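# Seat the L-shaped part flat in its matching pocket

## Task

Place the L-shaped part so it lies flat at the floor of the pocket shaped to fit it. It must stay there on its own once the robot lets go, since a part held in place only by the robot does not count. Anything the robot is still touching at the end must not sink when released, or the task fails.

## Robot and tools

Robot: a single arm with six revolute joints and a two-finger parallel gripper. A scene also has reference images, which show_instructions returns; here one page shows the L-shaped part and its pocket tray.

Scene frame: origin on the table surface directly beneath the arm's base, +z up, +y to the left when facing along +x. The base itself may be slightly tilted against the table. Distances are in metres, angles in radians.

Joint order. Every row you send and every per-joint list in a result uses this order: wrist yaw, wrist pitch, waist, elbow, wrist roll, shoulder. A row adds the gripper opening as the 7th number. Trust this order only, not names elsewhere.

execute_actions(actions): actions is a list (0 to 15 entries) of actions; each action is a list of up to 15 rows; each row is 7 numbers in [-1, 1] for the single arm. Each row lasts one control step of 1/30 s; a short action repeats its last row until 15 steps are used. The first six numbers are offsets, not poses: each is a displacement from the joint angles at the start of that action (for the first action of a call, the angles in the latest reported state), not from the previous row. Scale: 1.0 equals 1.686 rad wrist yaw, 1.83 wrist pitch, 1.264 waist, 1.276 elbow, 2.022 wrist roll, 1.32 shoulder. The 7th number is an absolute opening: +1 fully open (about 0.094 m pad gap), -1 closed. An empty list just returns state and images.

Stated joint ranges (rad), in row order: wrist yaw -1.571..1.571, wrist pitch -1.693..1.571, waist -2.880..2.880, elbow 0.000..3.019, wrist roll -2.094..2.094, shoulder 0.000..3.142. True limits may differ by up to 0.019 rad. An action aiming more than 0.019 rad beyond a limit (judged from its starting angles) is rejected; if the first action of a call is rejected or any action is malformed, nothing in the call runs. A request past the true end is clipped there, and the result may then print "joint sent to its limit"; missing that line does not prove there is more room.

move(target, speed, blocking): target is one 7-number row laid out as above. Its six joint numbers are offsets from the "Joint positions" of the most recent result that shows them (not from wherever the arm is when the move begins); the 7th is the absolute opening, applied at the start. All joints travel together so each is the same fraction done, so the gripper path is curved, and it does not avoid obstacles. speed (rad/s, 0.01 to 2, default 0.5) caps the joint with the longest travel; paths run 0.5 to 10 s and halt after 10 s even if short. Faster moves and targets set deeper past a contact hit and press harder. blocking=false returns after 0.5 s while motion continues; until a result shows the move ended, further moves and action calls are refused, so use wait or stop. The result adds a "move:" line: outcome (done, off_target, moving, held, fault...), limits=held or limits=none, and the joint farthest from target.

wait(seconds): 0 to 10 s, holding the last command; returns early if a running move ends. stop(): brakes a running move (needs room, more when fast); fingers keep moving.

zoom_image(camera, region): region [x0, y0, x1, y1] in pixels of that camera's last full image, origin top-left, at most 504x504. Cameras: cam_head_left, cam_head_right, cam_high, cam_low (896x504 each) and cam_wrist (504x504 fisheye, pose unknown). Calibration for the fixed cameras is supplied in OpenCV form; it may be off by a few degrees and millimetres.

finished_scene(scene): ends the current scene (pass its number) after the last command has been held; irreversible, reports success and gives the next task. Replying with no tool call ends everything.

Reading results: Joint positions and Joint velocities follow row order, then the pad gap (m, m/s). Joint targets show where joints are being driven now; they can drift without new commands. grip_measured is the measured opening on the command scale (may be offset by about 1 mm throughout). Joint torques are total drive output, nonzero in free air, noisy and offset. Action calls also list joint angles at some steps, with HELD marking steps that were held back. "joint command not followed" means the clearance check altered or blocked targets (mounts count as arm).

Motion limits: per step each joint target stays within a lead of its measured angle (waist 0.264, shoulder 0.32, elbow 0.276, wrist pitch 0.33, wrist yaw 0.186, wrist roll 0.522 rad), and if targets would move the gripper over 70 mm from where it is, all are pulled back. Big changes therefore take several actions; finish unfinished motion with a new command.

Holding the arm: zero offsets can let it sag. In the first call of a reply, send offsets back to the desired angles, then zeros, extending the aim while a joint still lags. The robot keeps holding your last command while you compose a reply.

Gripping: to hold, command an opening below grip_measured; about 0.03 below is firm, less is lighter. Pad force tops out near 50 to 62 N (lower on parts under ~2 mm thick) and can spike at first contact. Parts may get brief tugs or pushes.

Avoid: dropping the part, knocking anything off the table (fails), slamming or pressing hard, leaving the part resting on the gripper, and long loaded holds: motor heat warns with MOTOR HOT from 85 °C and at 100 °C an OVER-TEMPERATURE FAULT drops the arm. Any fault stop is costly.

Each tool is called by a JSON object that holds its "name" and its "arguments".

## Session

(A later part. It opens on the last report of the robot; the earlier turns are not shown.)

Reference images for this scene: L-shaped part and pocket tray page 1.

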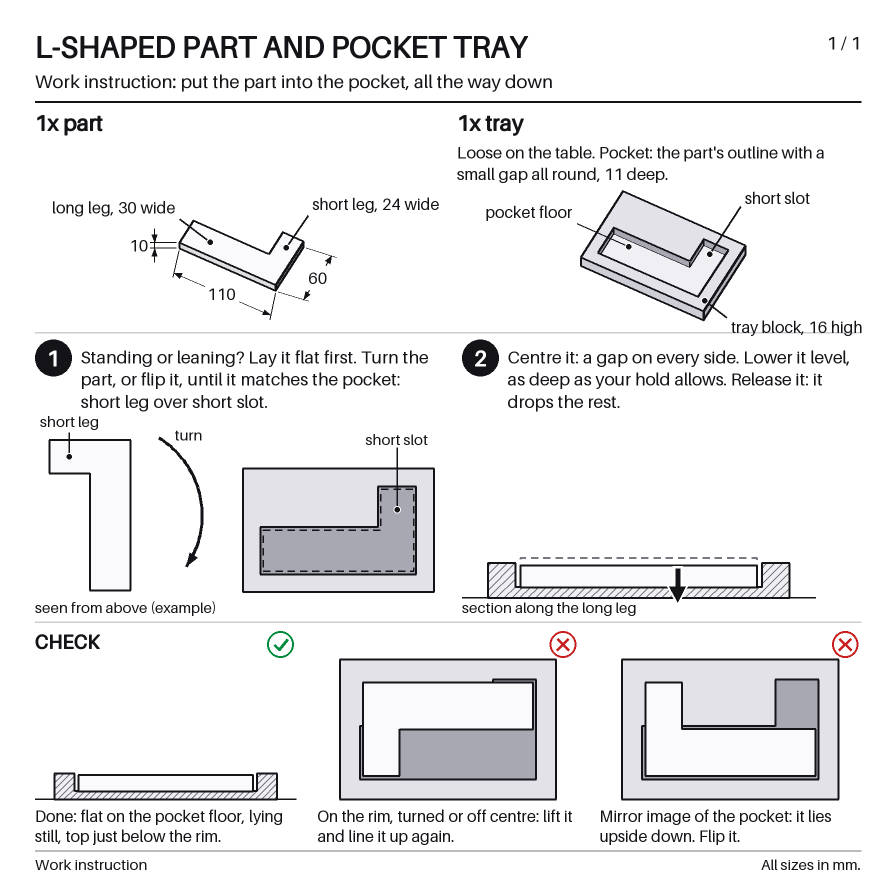

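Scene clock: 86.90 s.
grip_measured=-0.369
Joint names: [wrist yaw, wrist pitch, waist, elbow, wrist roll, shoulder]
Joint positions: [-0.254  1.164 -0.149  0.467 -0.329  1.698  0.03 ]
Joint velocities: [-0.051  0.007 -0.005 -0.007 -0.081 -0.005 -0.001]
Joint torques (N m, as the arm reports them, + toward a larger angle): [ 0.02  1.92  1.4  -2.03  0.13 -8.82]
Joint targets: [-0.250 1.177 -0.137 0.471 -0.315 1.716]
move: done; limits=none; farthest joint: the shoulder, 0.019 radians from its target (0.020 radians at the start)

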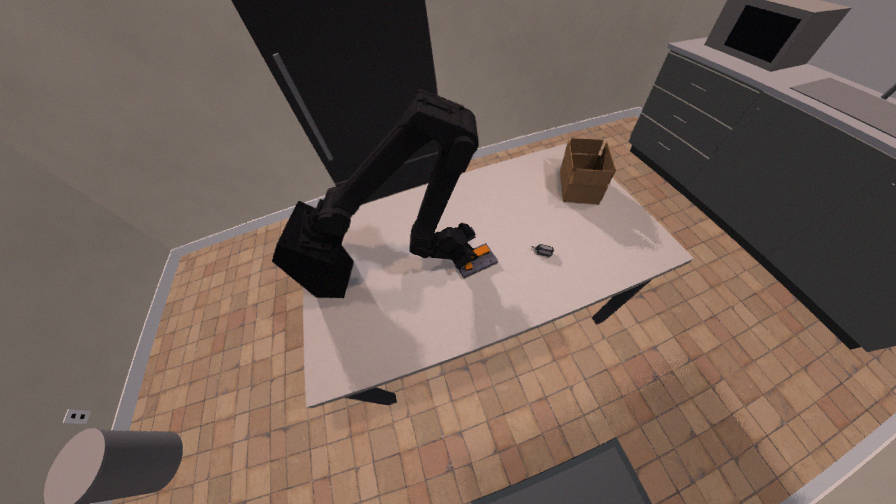

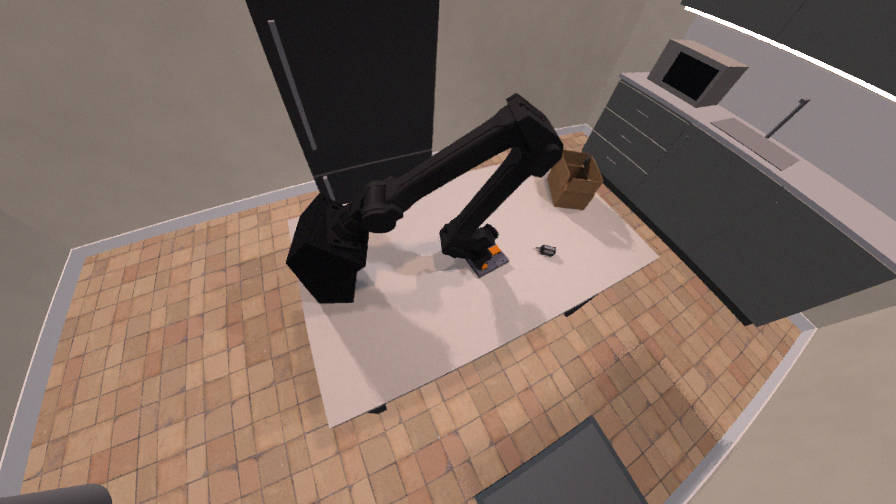

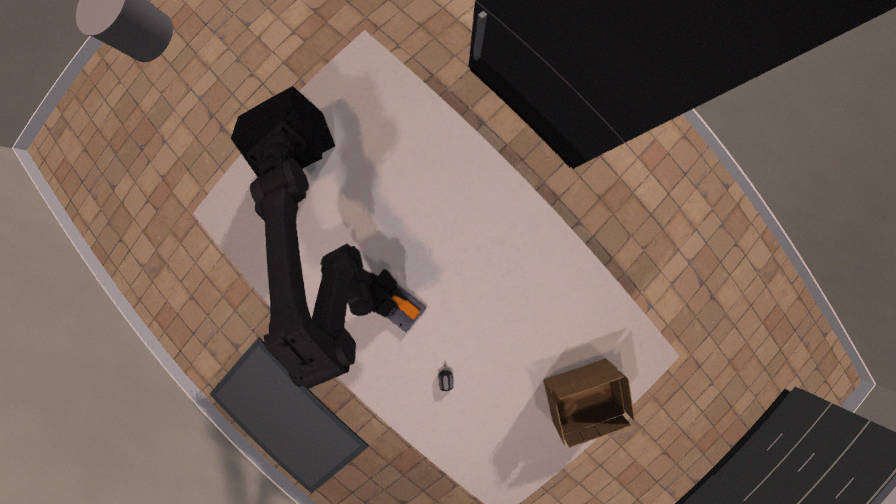

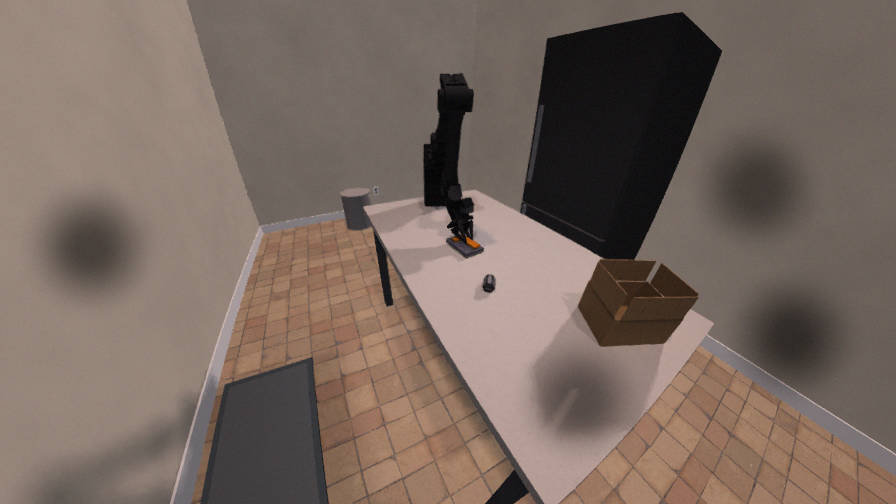

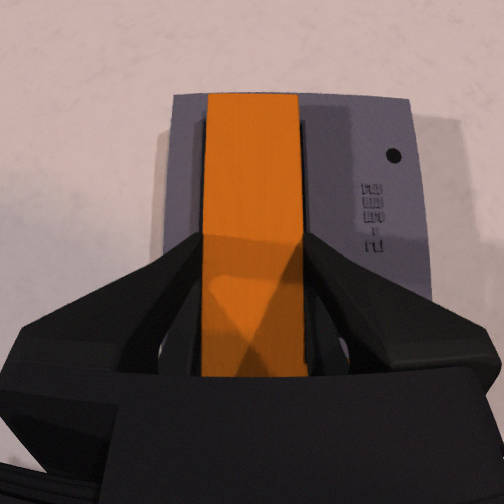

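{"name": "move", "arguments": {"target": [-0.0077, 0.0087, -0.0182, -0.0194, 0.0069, -0.0167, -0.4], "speed": 0.04}}

{"name": "zoom_image", "arguments": {"camera": "cam_wrist", "region": [155, 60, 345, 240]}}

{"name": "zoom_image", "arguments": {"camera": "cam_high", "region": [375, 280, 430, 335]}}

Scene clock: 91.03 s.
grip_measured=-0.369
Joint names: [wrist yaw, wrist pitch, waist, elbow, wrist roll, shoulder]
Joint positions: [-0.265  1.164 -0.157  0.459 -0.329  1.697  0.03 ]
Joint velocities: [-0.066 -0.007 -0.005  0.007  0.066  0.005 -0.   ]
Joint torques (N m, as the arm reports them, + toward a larger angle): [ -0.26   1.98  -0.85  -3.89   0.13 -11.72]
Joint targets: [-0.267 1.180 -0.173 0.442 -0.315 1.676]
move: off_target; limits=none; farthest joint: the shoulder, 0.021 radians from its target (0.022 radians at the start)

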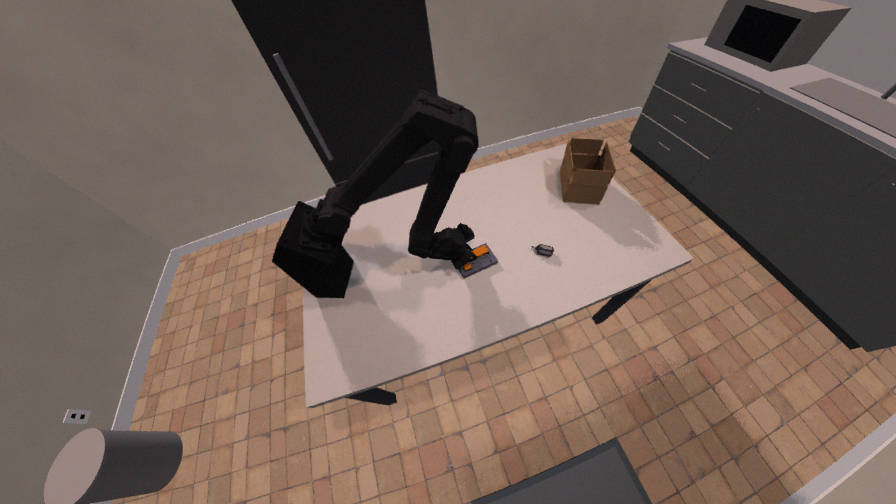

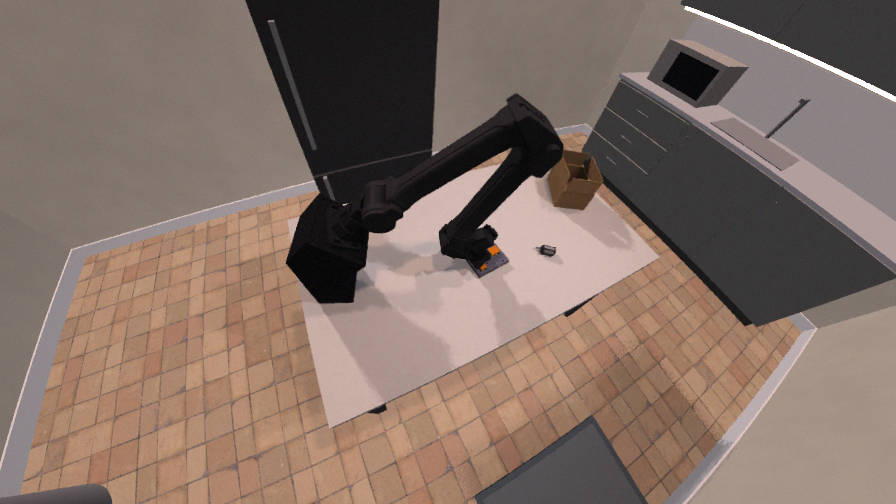

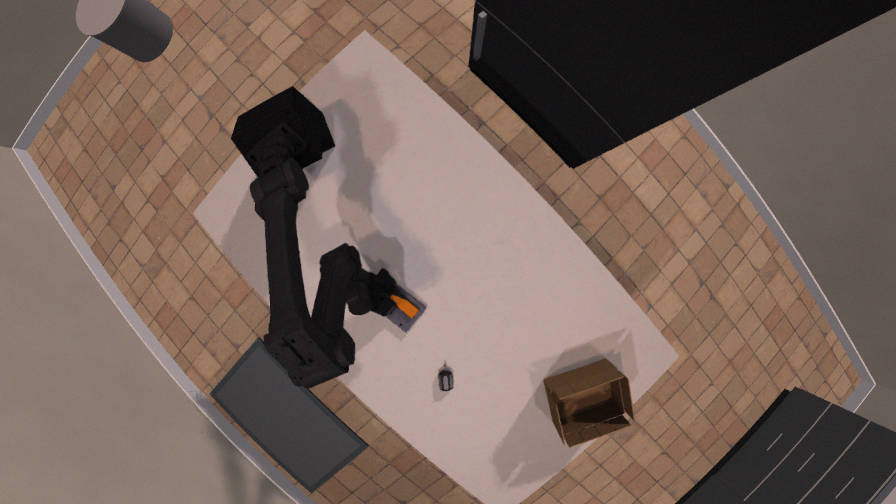

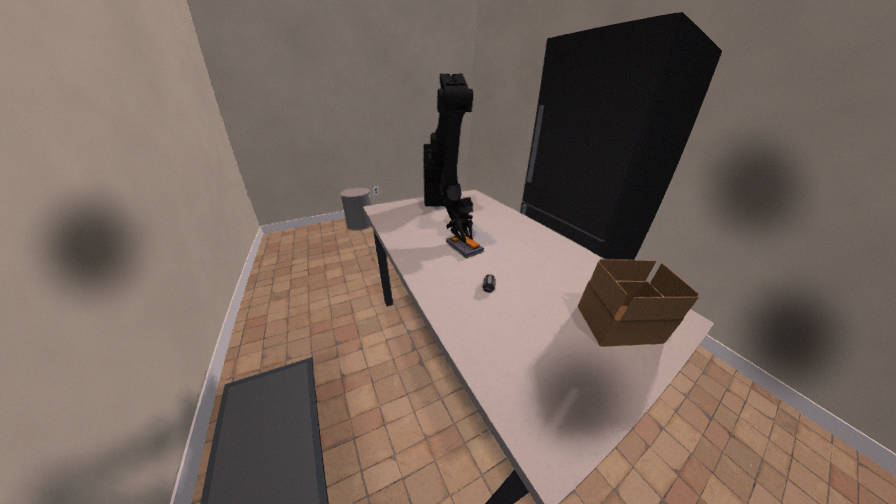

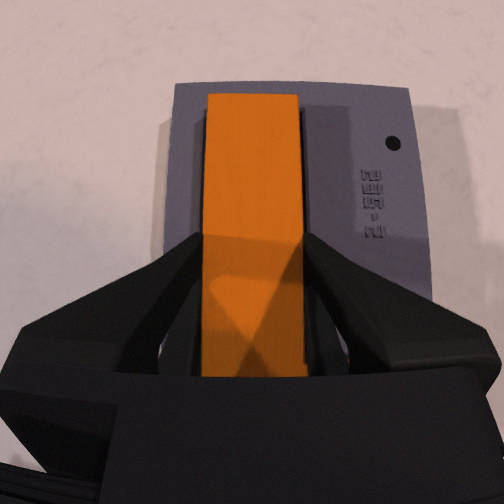

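Region (155, 60, 345, 240) of cam_wrist's 504x504 image, scaled by 2.653, with more detail than that image has; it fills the top 477 rows of this view, and the rest is white.

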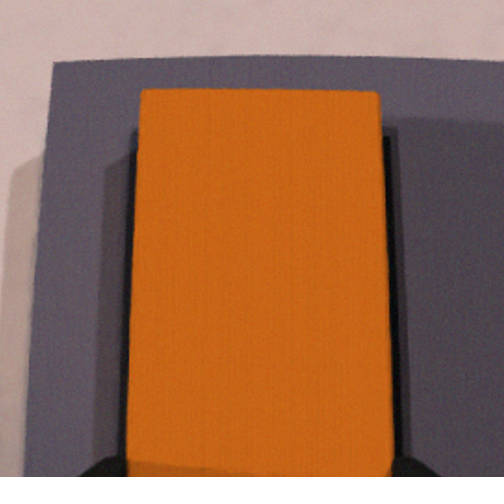

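Region (375, 280, 430, 335) of cam_high's 896x504 image, scaled by 9.164, with more detail than that image has.

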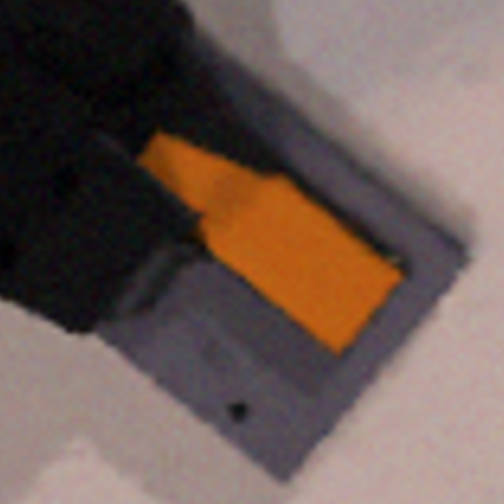

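{"name": "move", "arguments": {"target": [-0.0012, 0.0087, -0.0146, -0.0176, 0.0069, -0.0129, -0.4], "speed": 0.03}}

{"name": "zoom_image", "arguments": {"camera": "cam_wrist", "region": [155, 60, 345, 240]}}

Scene clock: 93.17 s.
grip_measured=-0.369
Joint names: [wrist yaw, wrist pitch, waist, elbow, wrist roll, shoulder]
Joint positions: [-0.265  1.164 -0.159  0.454 -0.329  1.697  0.03 ]
Joint velocities: [-0.007  0.022 -0.005  0.012 -0.081 -0.015  0.001]
Joint torques (N m, as the arm reports them, + toward a larger angle): [ -0.22   2.02  -0.83  -4.12   0.13 -11.38]
Joint targets: [-0.267 1.180 -0.175 0.436 -0.315 1.680]
move: done; limits=none; farthest joint: the elbow, 0.018 radians from its target (0.022 radians at the start)

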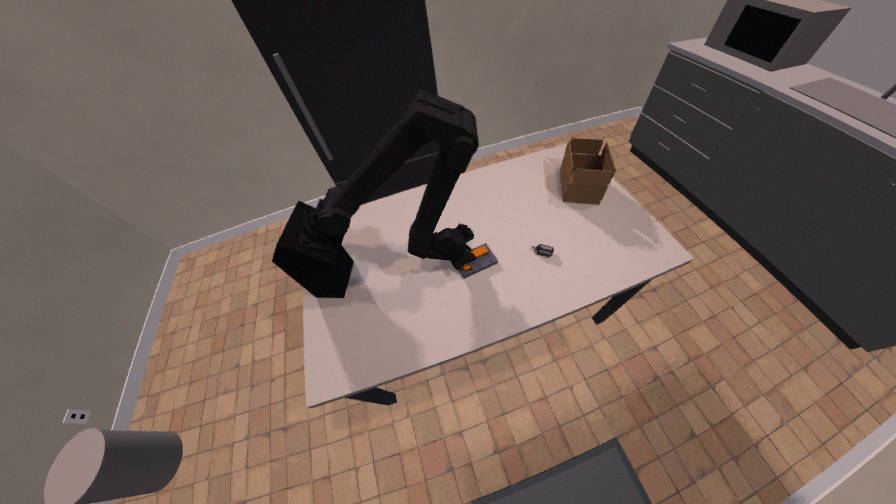

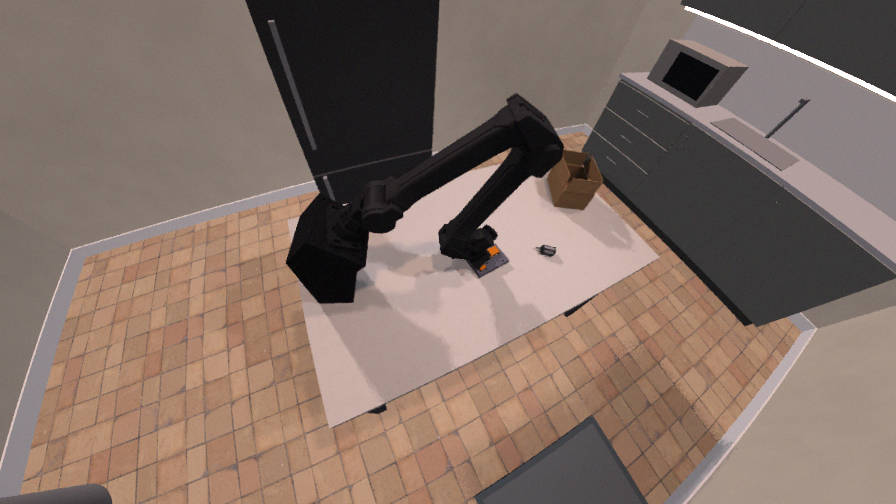

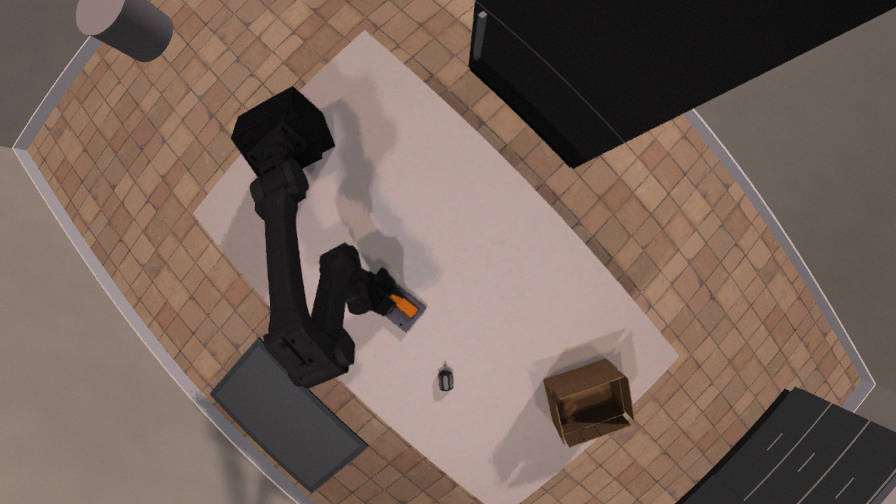

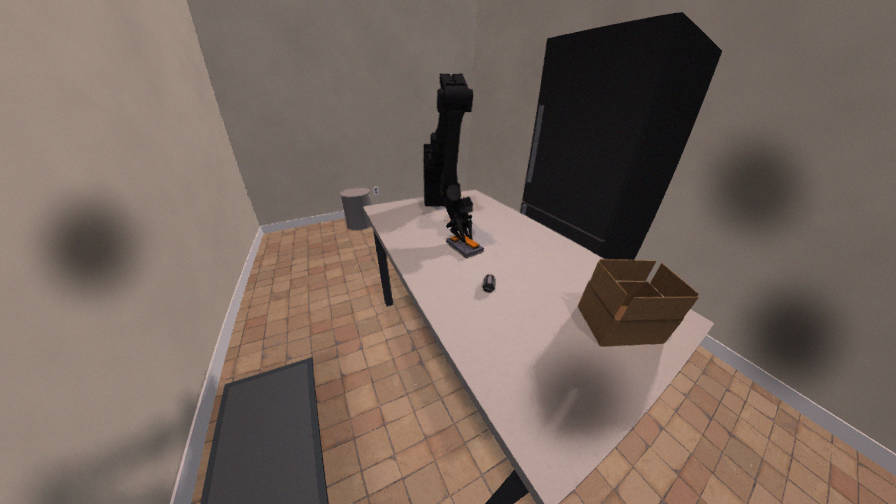

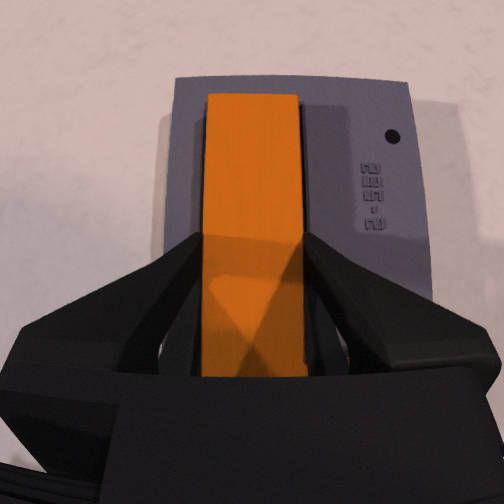

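Region (155, 60, 345, 240) of cam_wrist's 504x504 image, scaled by 2.653, with more detail than that image has; it fills the top 477 rows of this view, and the rest is white.

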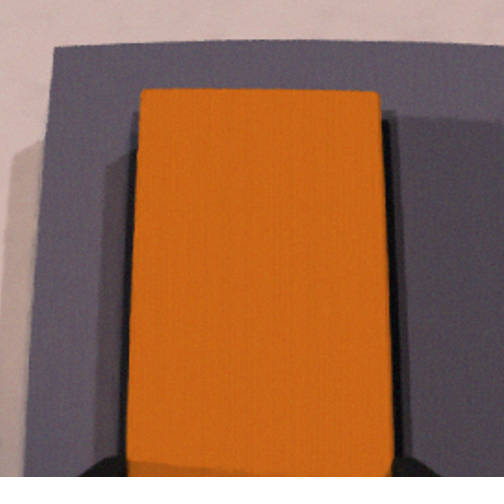

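{"name": "zoom_image", "arguments": {"camera": "cam_head_right", "region": [460, 232, 515, 282]}}

{"name": "zoom_image", "arguments": {"camera": "cam_low", "region": [442, 228, 488, 262]}}

Region (460, 232, 515, 282) of cam_head_right's 896x504 image, scaled by 9.164, with more detail than that image has; it fills the top 458 rows of this view, and the rest is white.

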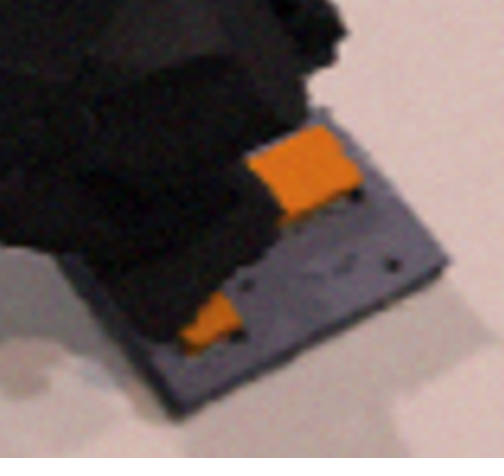

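Region (442, 228, 488, 262) of cam_low's 896x504 image, scaled by 10.957, with more detail than that image has; it fills the top 373 rows of this view, and the rest is white.

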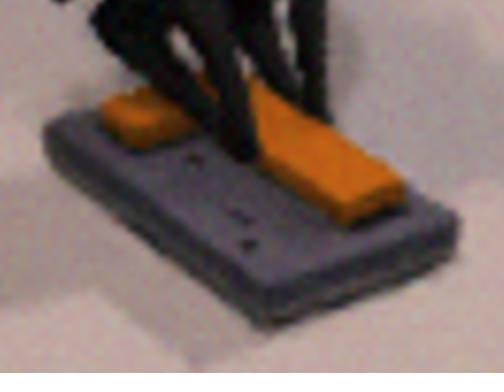

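{"name": "move", "arguments": {"target": [-0.0012, 0.0139, -0.0103, 0.0063, 0.0069, 0.0132, -0.4], "speed": 0.03}}

{"name": "zoom_image", "arguments": {"camera": "cam_wrist", "region": [155, 60, 345, 240]}}

{"name": "zoom_image", "arguments": {"camera": "cam_low", "region": [442, 228, 488, 262]}}

Scene clock: 95.73 s.
grip_measured=-0.369
Joint names: [wrist yaw, wrist pitch, waist, elbow, wrist roll, shoulder]
Joint positions: [-0.267  1.171 -0.159  0.456 -0.329  1.701  0.03 ]
Joint velocities: [-0.022  0.012 -0.015  0.012  0.022 -0.005 -0.   ]
Joint torques (N m, as the arm reports them, + toward a larger angle): [-0.18  2.1  -0.6  -1.99  0.13 -9.07]
Joint targets: [-0.268 1.189 -0.172 0.462 -0.315 1.715]
move: done; limits=none; farthest joint: the wrist pitch, 0.018 radians from its target (0.026 radians at the start)

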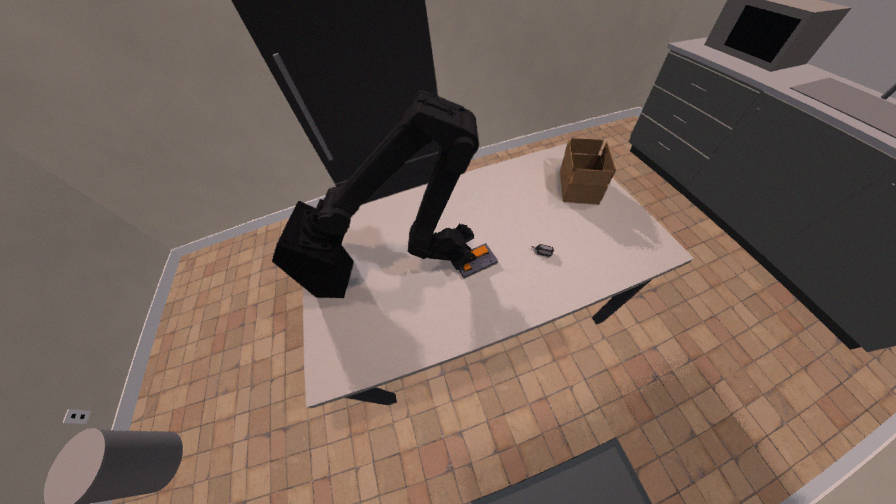

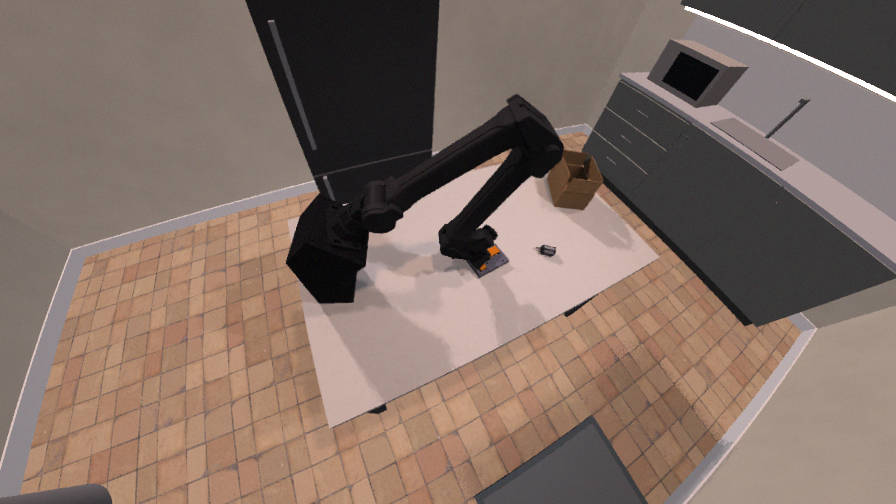

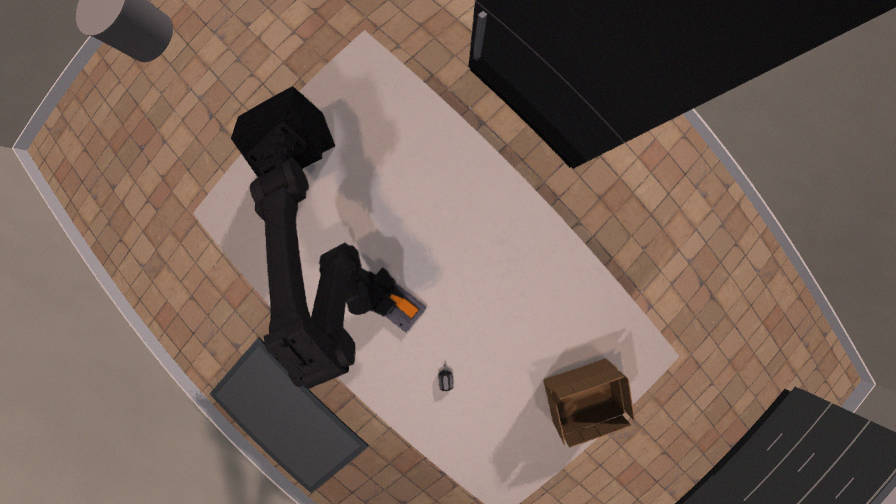

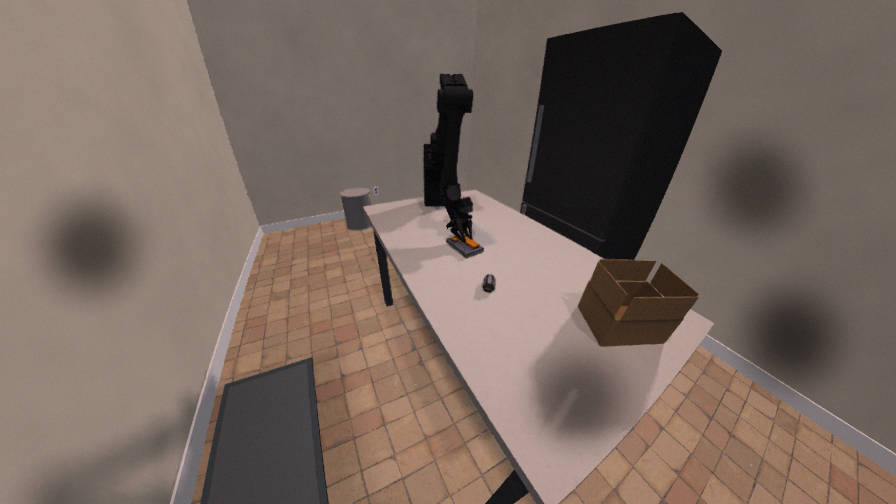

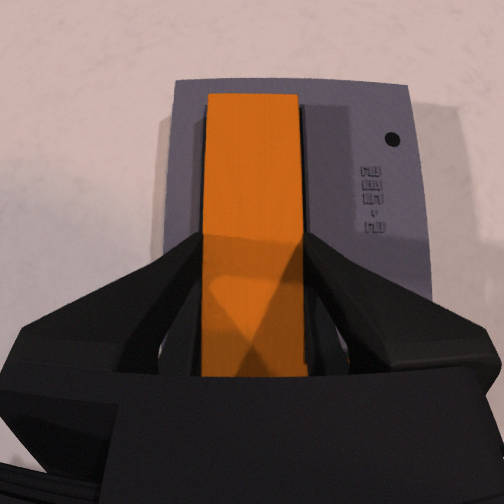

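Region (155, 60, 345, 240) of cam_wrist's 504x504 image, scaled by 2.653, with more detail than that image has; it fills the top 477 rows of this view, and the rest is white.

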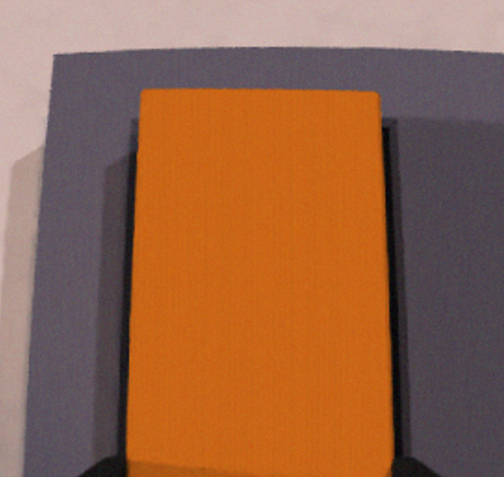

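Region (442, 228, 488, 262) of cam_low's 896x504 image, scaled by 10.957, with more detail than that image has; it fills the top 373 rows of this view, and the rest is white.

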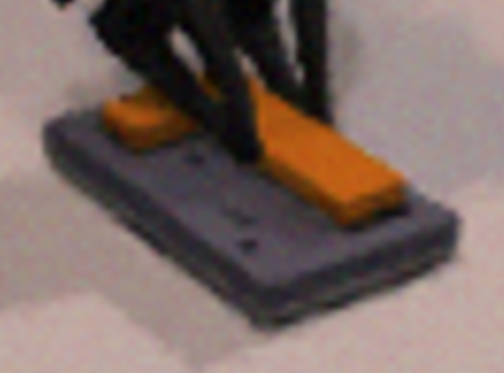

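{"name": "move", "arguments": {"target": [-0.0006, 0.0087, -0.0103, 0.0031, 0.0069, 0.002, -0.15], "speed": 0.05}}

{"name": "zoom_image", "arguments": {"camera": "cam_low", "region": [442, 228, 488, 262]}}

Scene clock: 97.47 s.
grip_measured=-0.152
Joint names: [wrist yaw, wrist pitch, waist, elbow, wrist roll, shoulder]
Joint positions: [-0.275  1.171 -0.158  0.456 -0.329  1.701  0.04 ]
Joint velocities: [-0.066 -0.007 -0.005  0.002  0.007  0.005 -0.001]
Joint torques (N m, as the arm reports them, + toward a larger angle): [ 0.16  2.02 -0.6  -2.2   0.13 -9.92]
Joint targets: [-0.268 1.187 -0.172 0.460 -0.315 1.703]
move: done; limits=none; farthest joint: the wrist pitch, 0.016 radians from its target (0.016 radians at the start)

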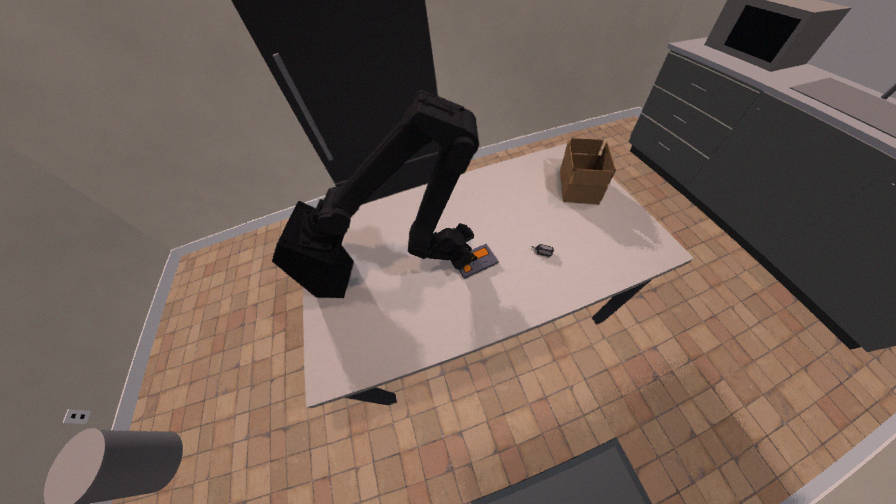

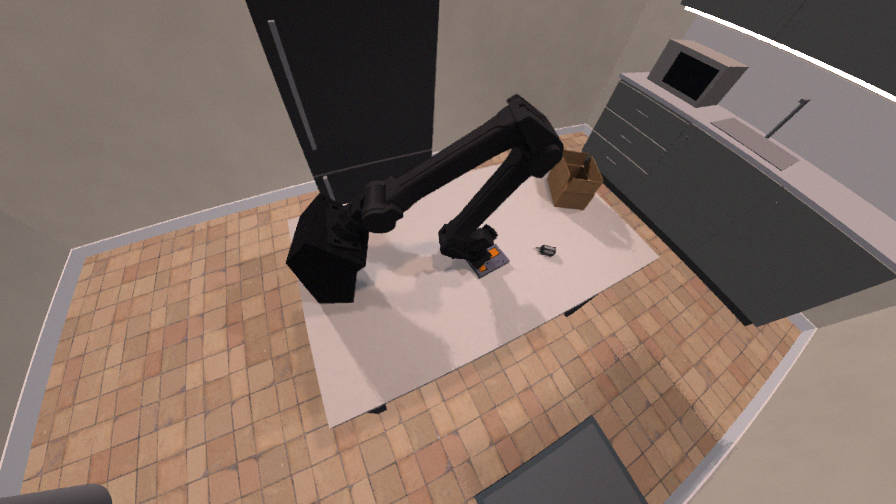

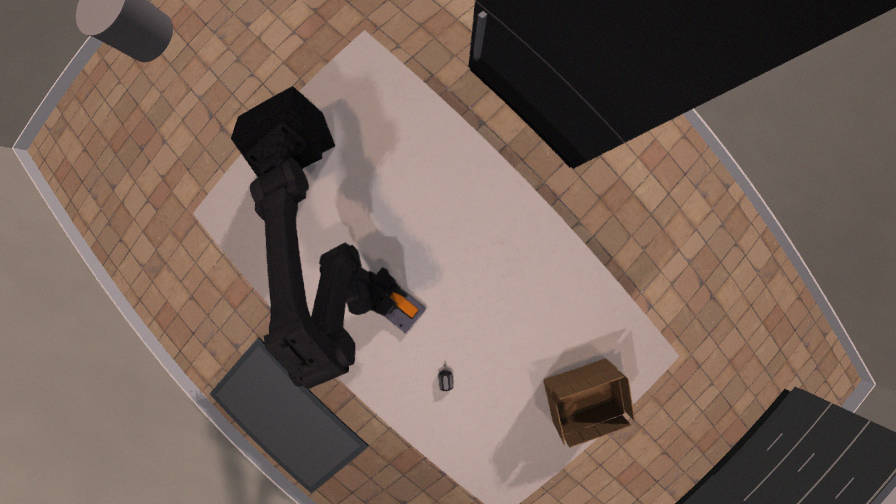

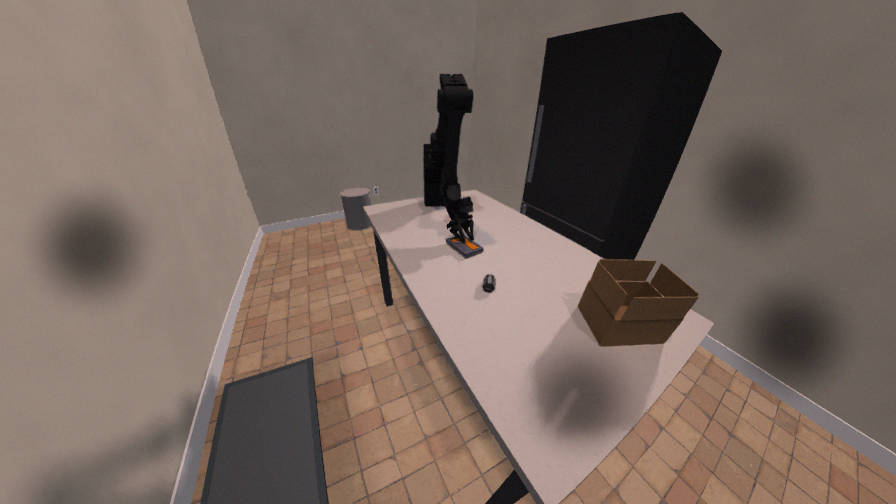

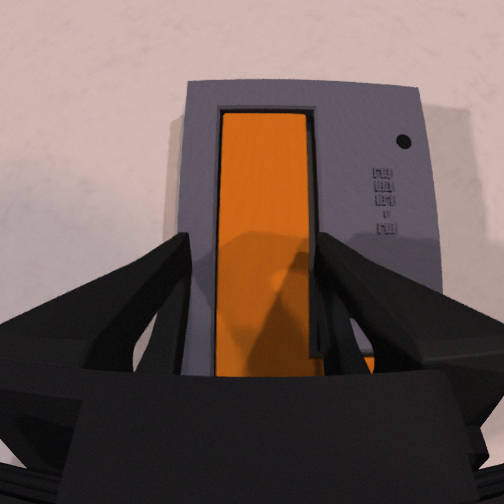

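Region (442, 228, 488, 262) of cam_low's 896x504 image, scaled by 10.957, with more detail than that image has; it fills the top 373 rows of this view, and the rest is white.

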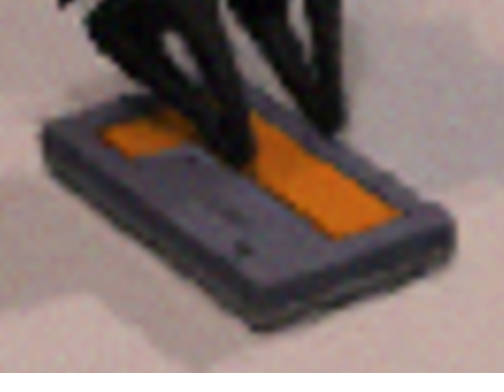

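{"name": "move", "arguments": {"target": [0.0, -0.045, 0.0, -0.06, 0.0, -0.13, -0.15], "speed": 0.2}}

{"name": "zoom_image", "arguments": {"camera": "cam_low", "region": [435, 215, 495, 265]}}

{"name": "zoom_image", "arguments": {"camera": "cam_head_right", "region": [455, 230, 520, 285]}}

Scene clock: 99.10 s.
grip_measured=-0.152
Joint names: [wrist yaw, wrist pitch, waist, elbow, wrist roll, shoulder]
Joint positions: [-0.277  1.099 -0.158  0.392 -0.329  1.546  0.04 ]
Joint velocities: [-0.022 -0.007 -0.005  0.007  0.022 -0.005  0.001]
Joint torques (N m, as the arm reports them, + toward a larger angle): [ -0.09   0.97   0.3   -2.73   0.   -10.64]
Joint targets: [-0.275 1.089 -0.158 0.379 -0.329 1.529]
move: done; limits=none; farthest joint: the shoulder, 0.016 radians from its target (0.171 radians at the start)

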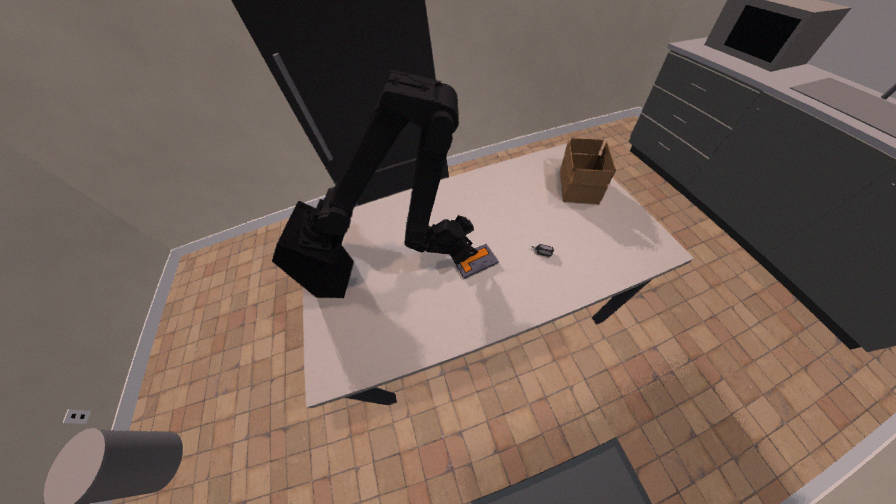

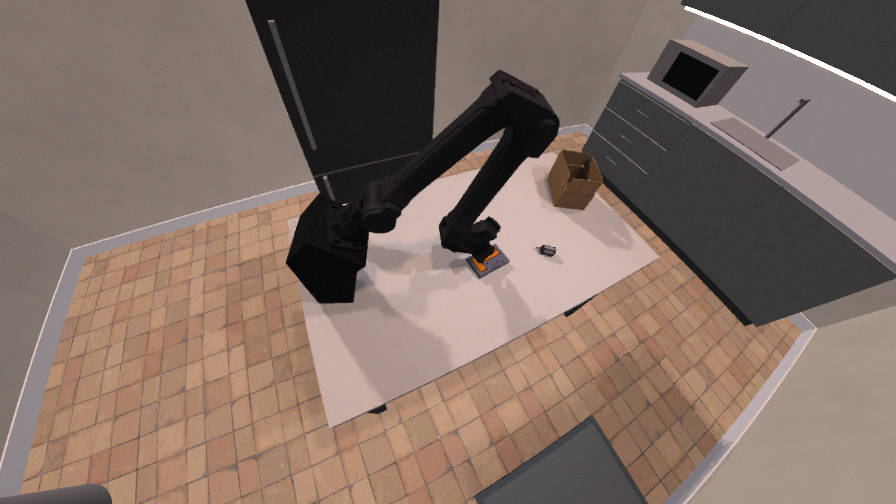

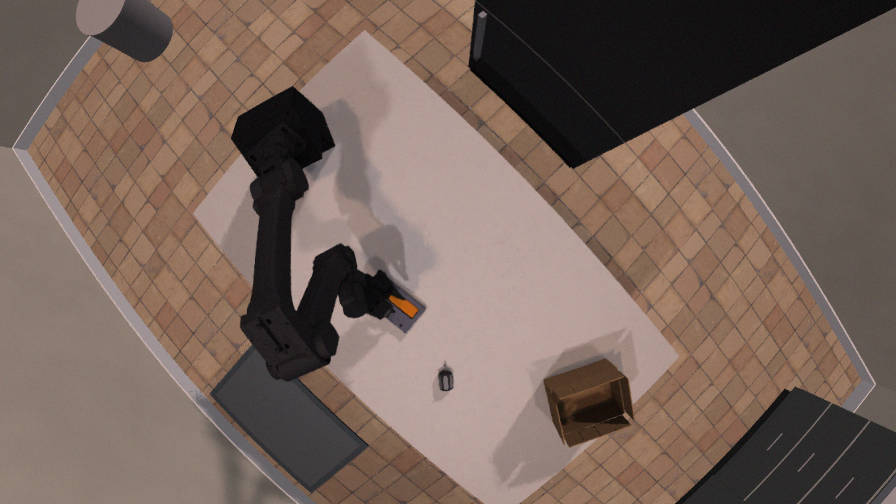

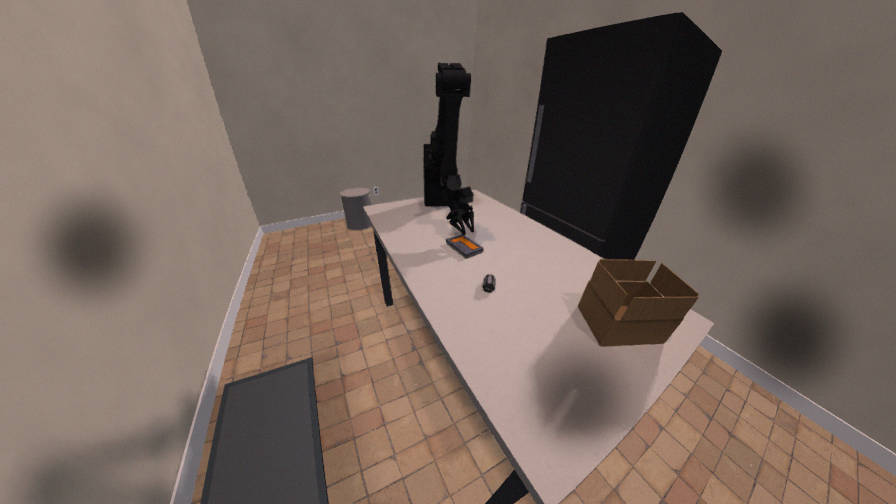

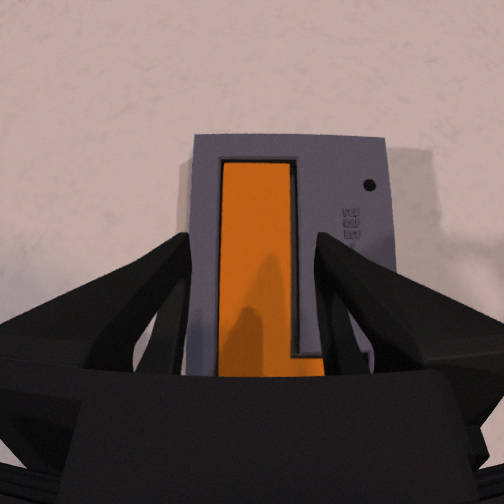

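Region (435, 215, 495, 265) of cam_low's 896x504 image, scaled by 8.400, with more detail than that image has.

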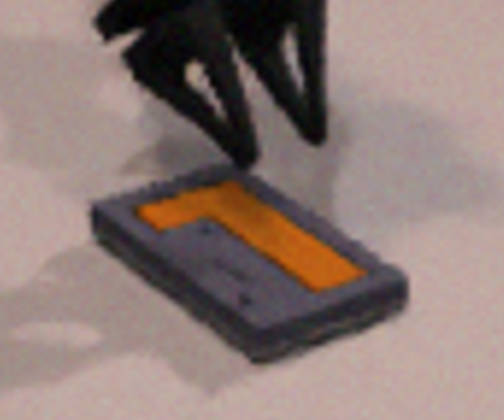

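Region (455, 230, 520, 285) of cam_head_right's 896x504 image, scaled by 7.754, with more detail than that image has; it fills the top 426 rows of this view, and the rest is white.

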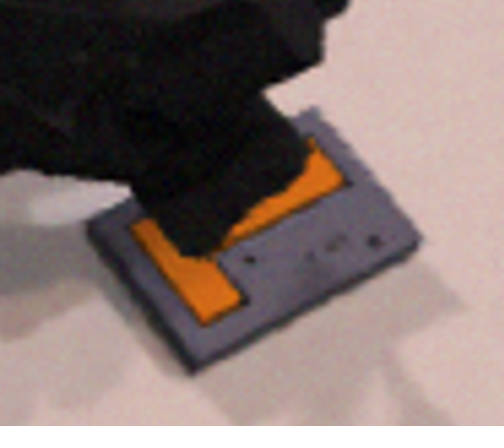

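The part is flat in the pocket with no side faces showing.

{"name": "finished_scene", "arguments": {"scene": 2}}

The scene is finished: the task was done.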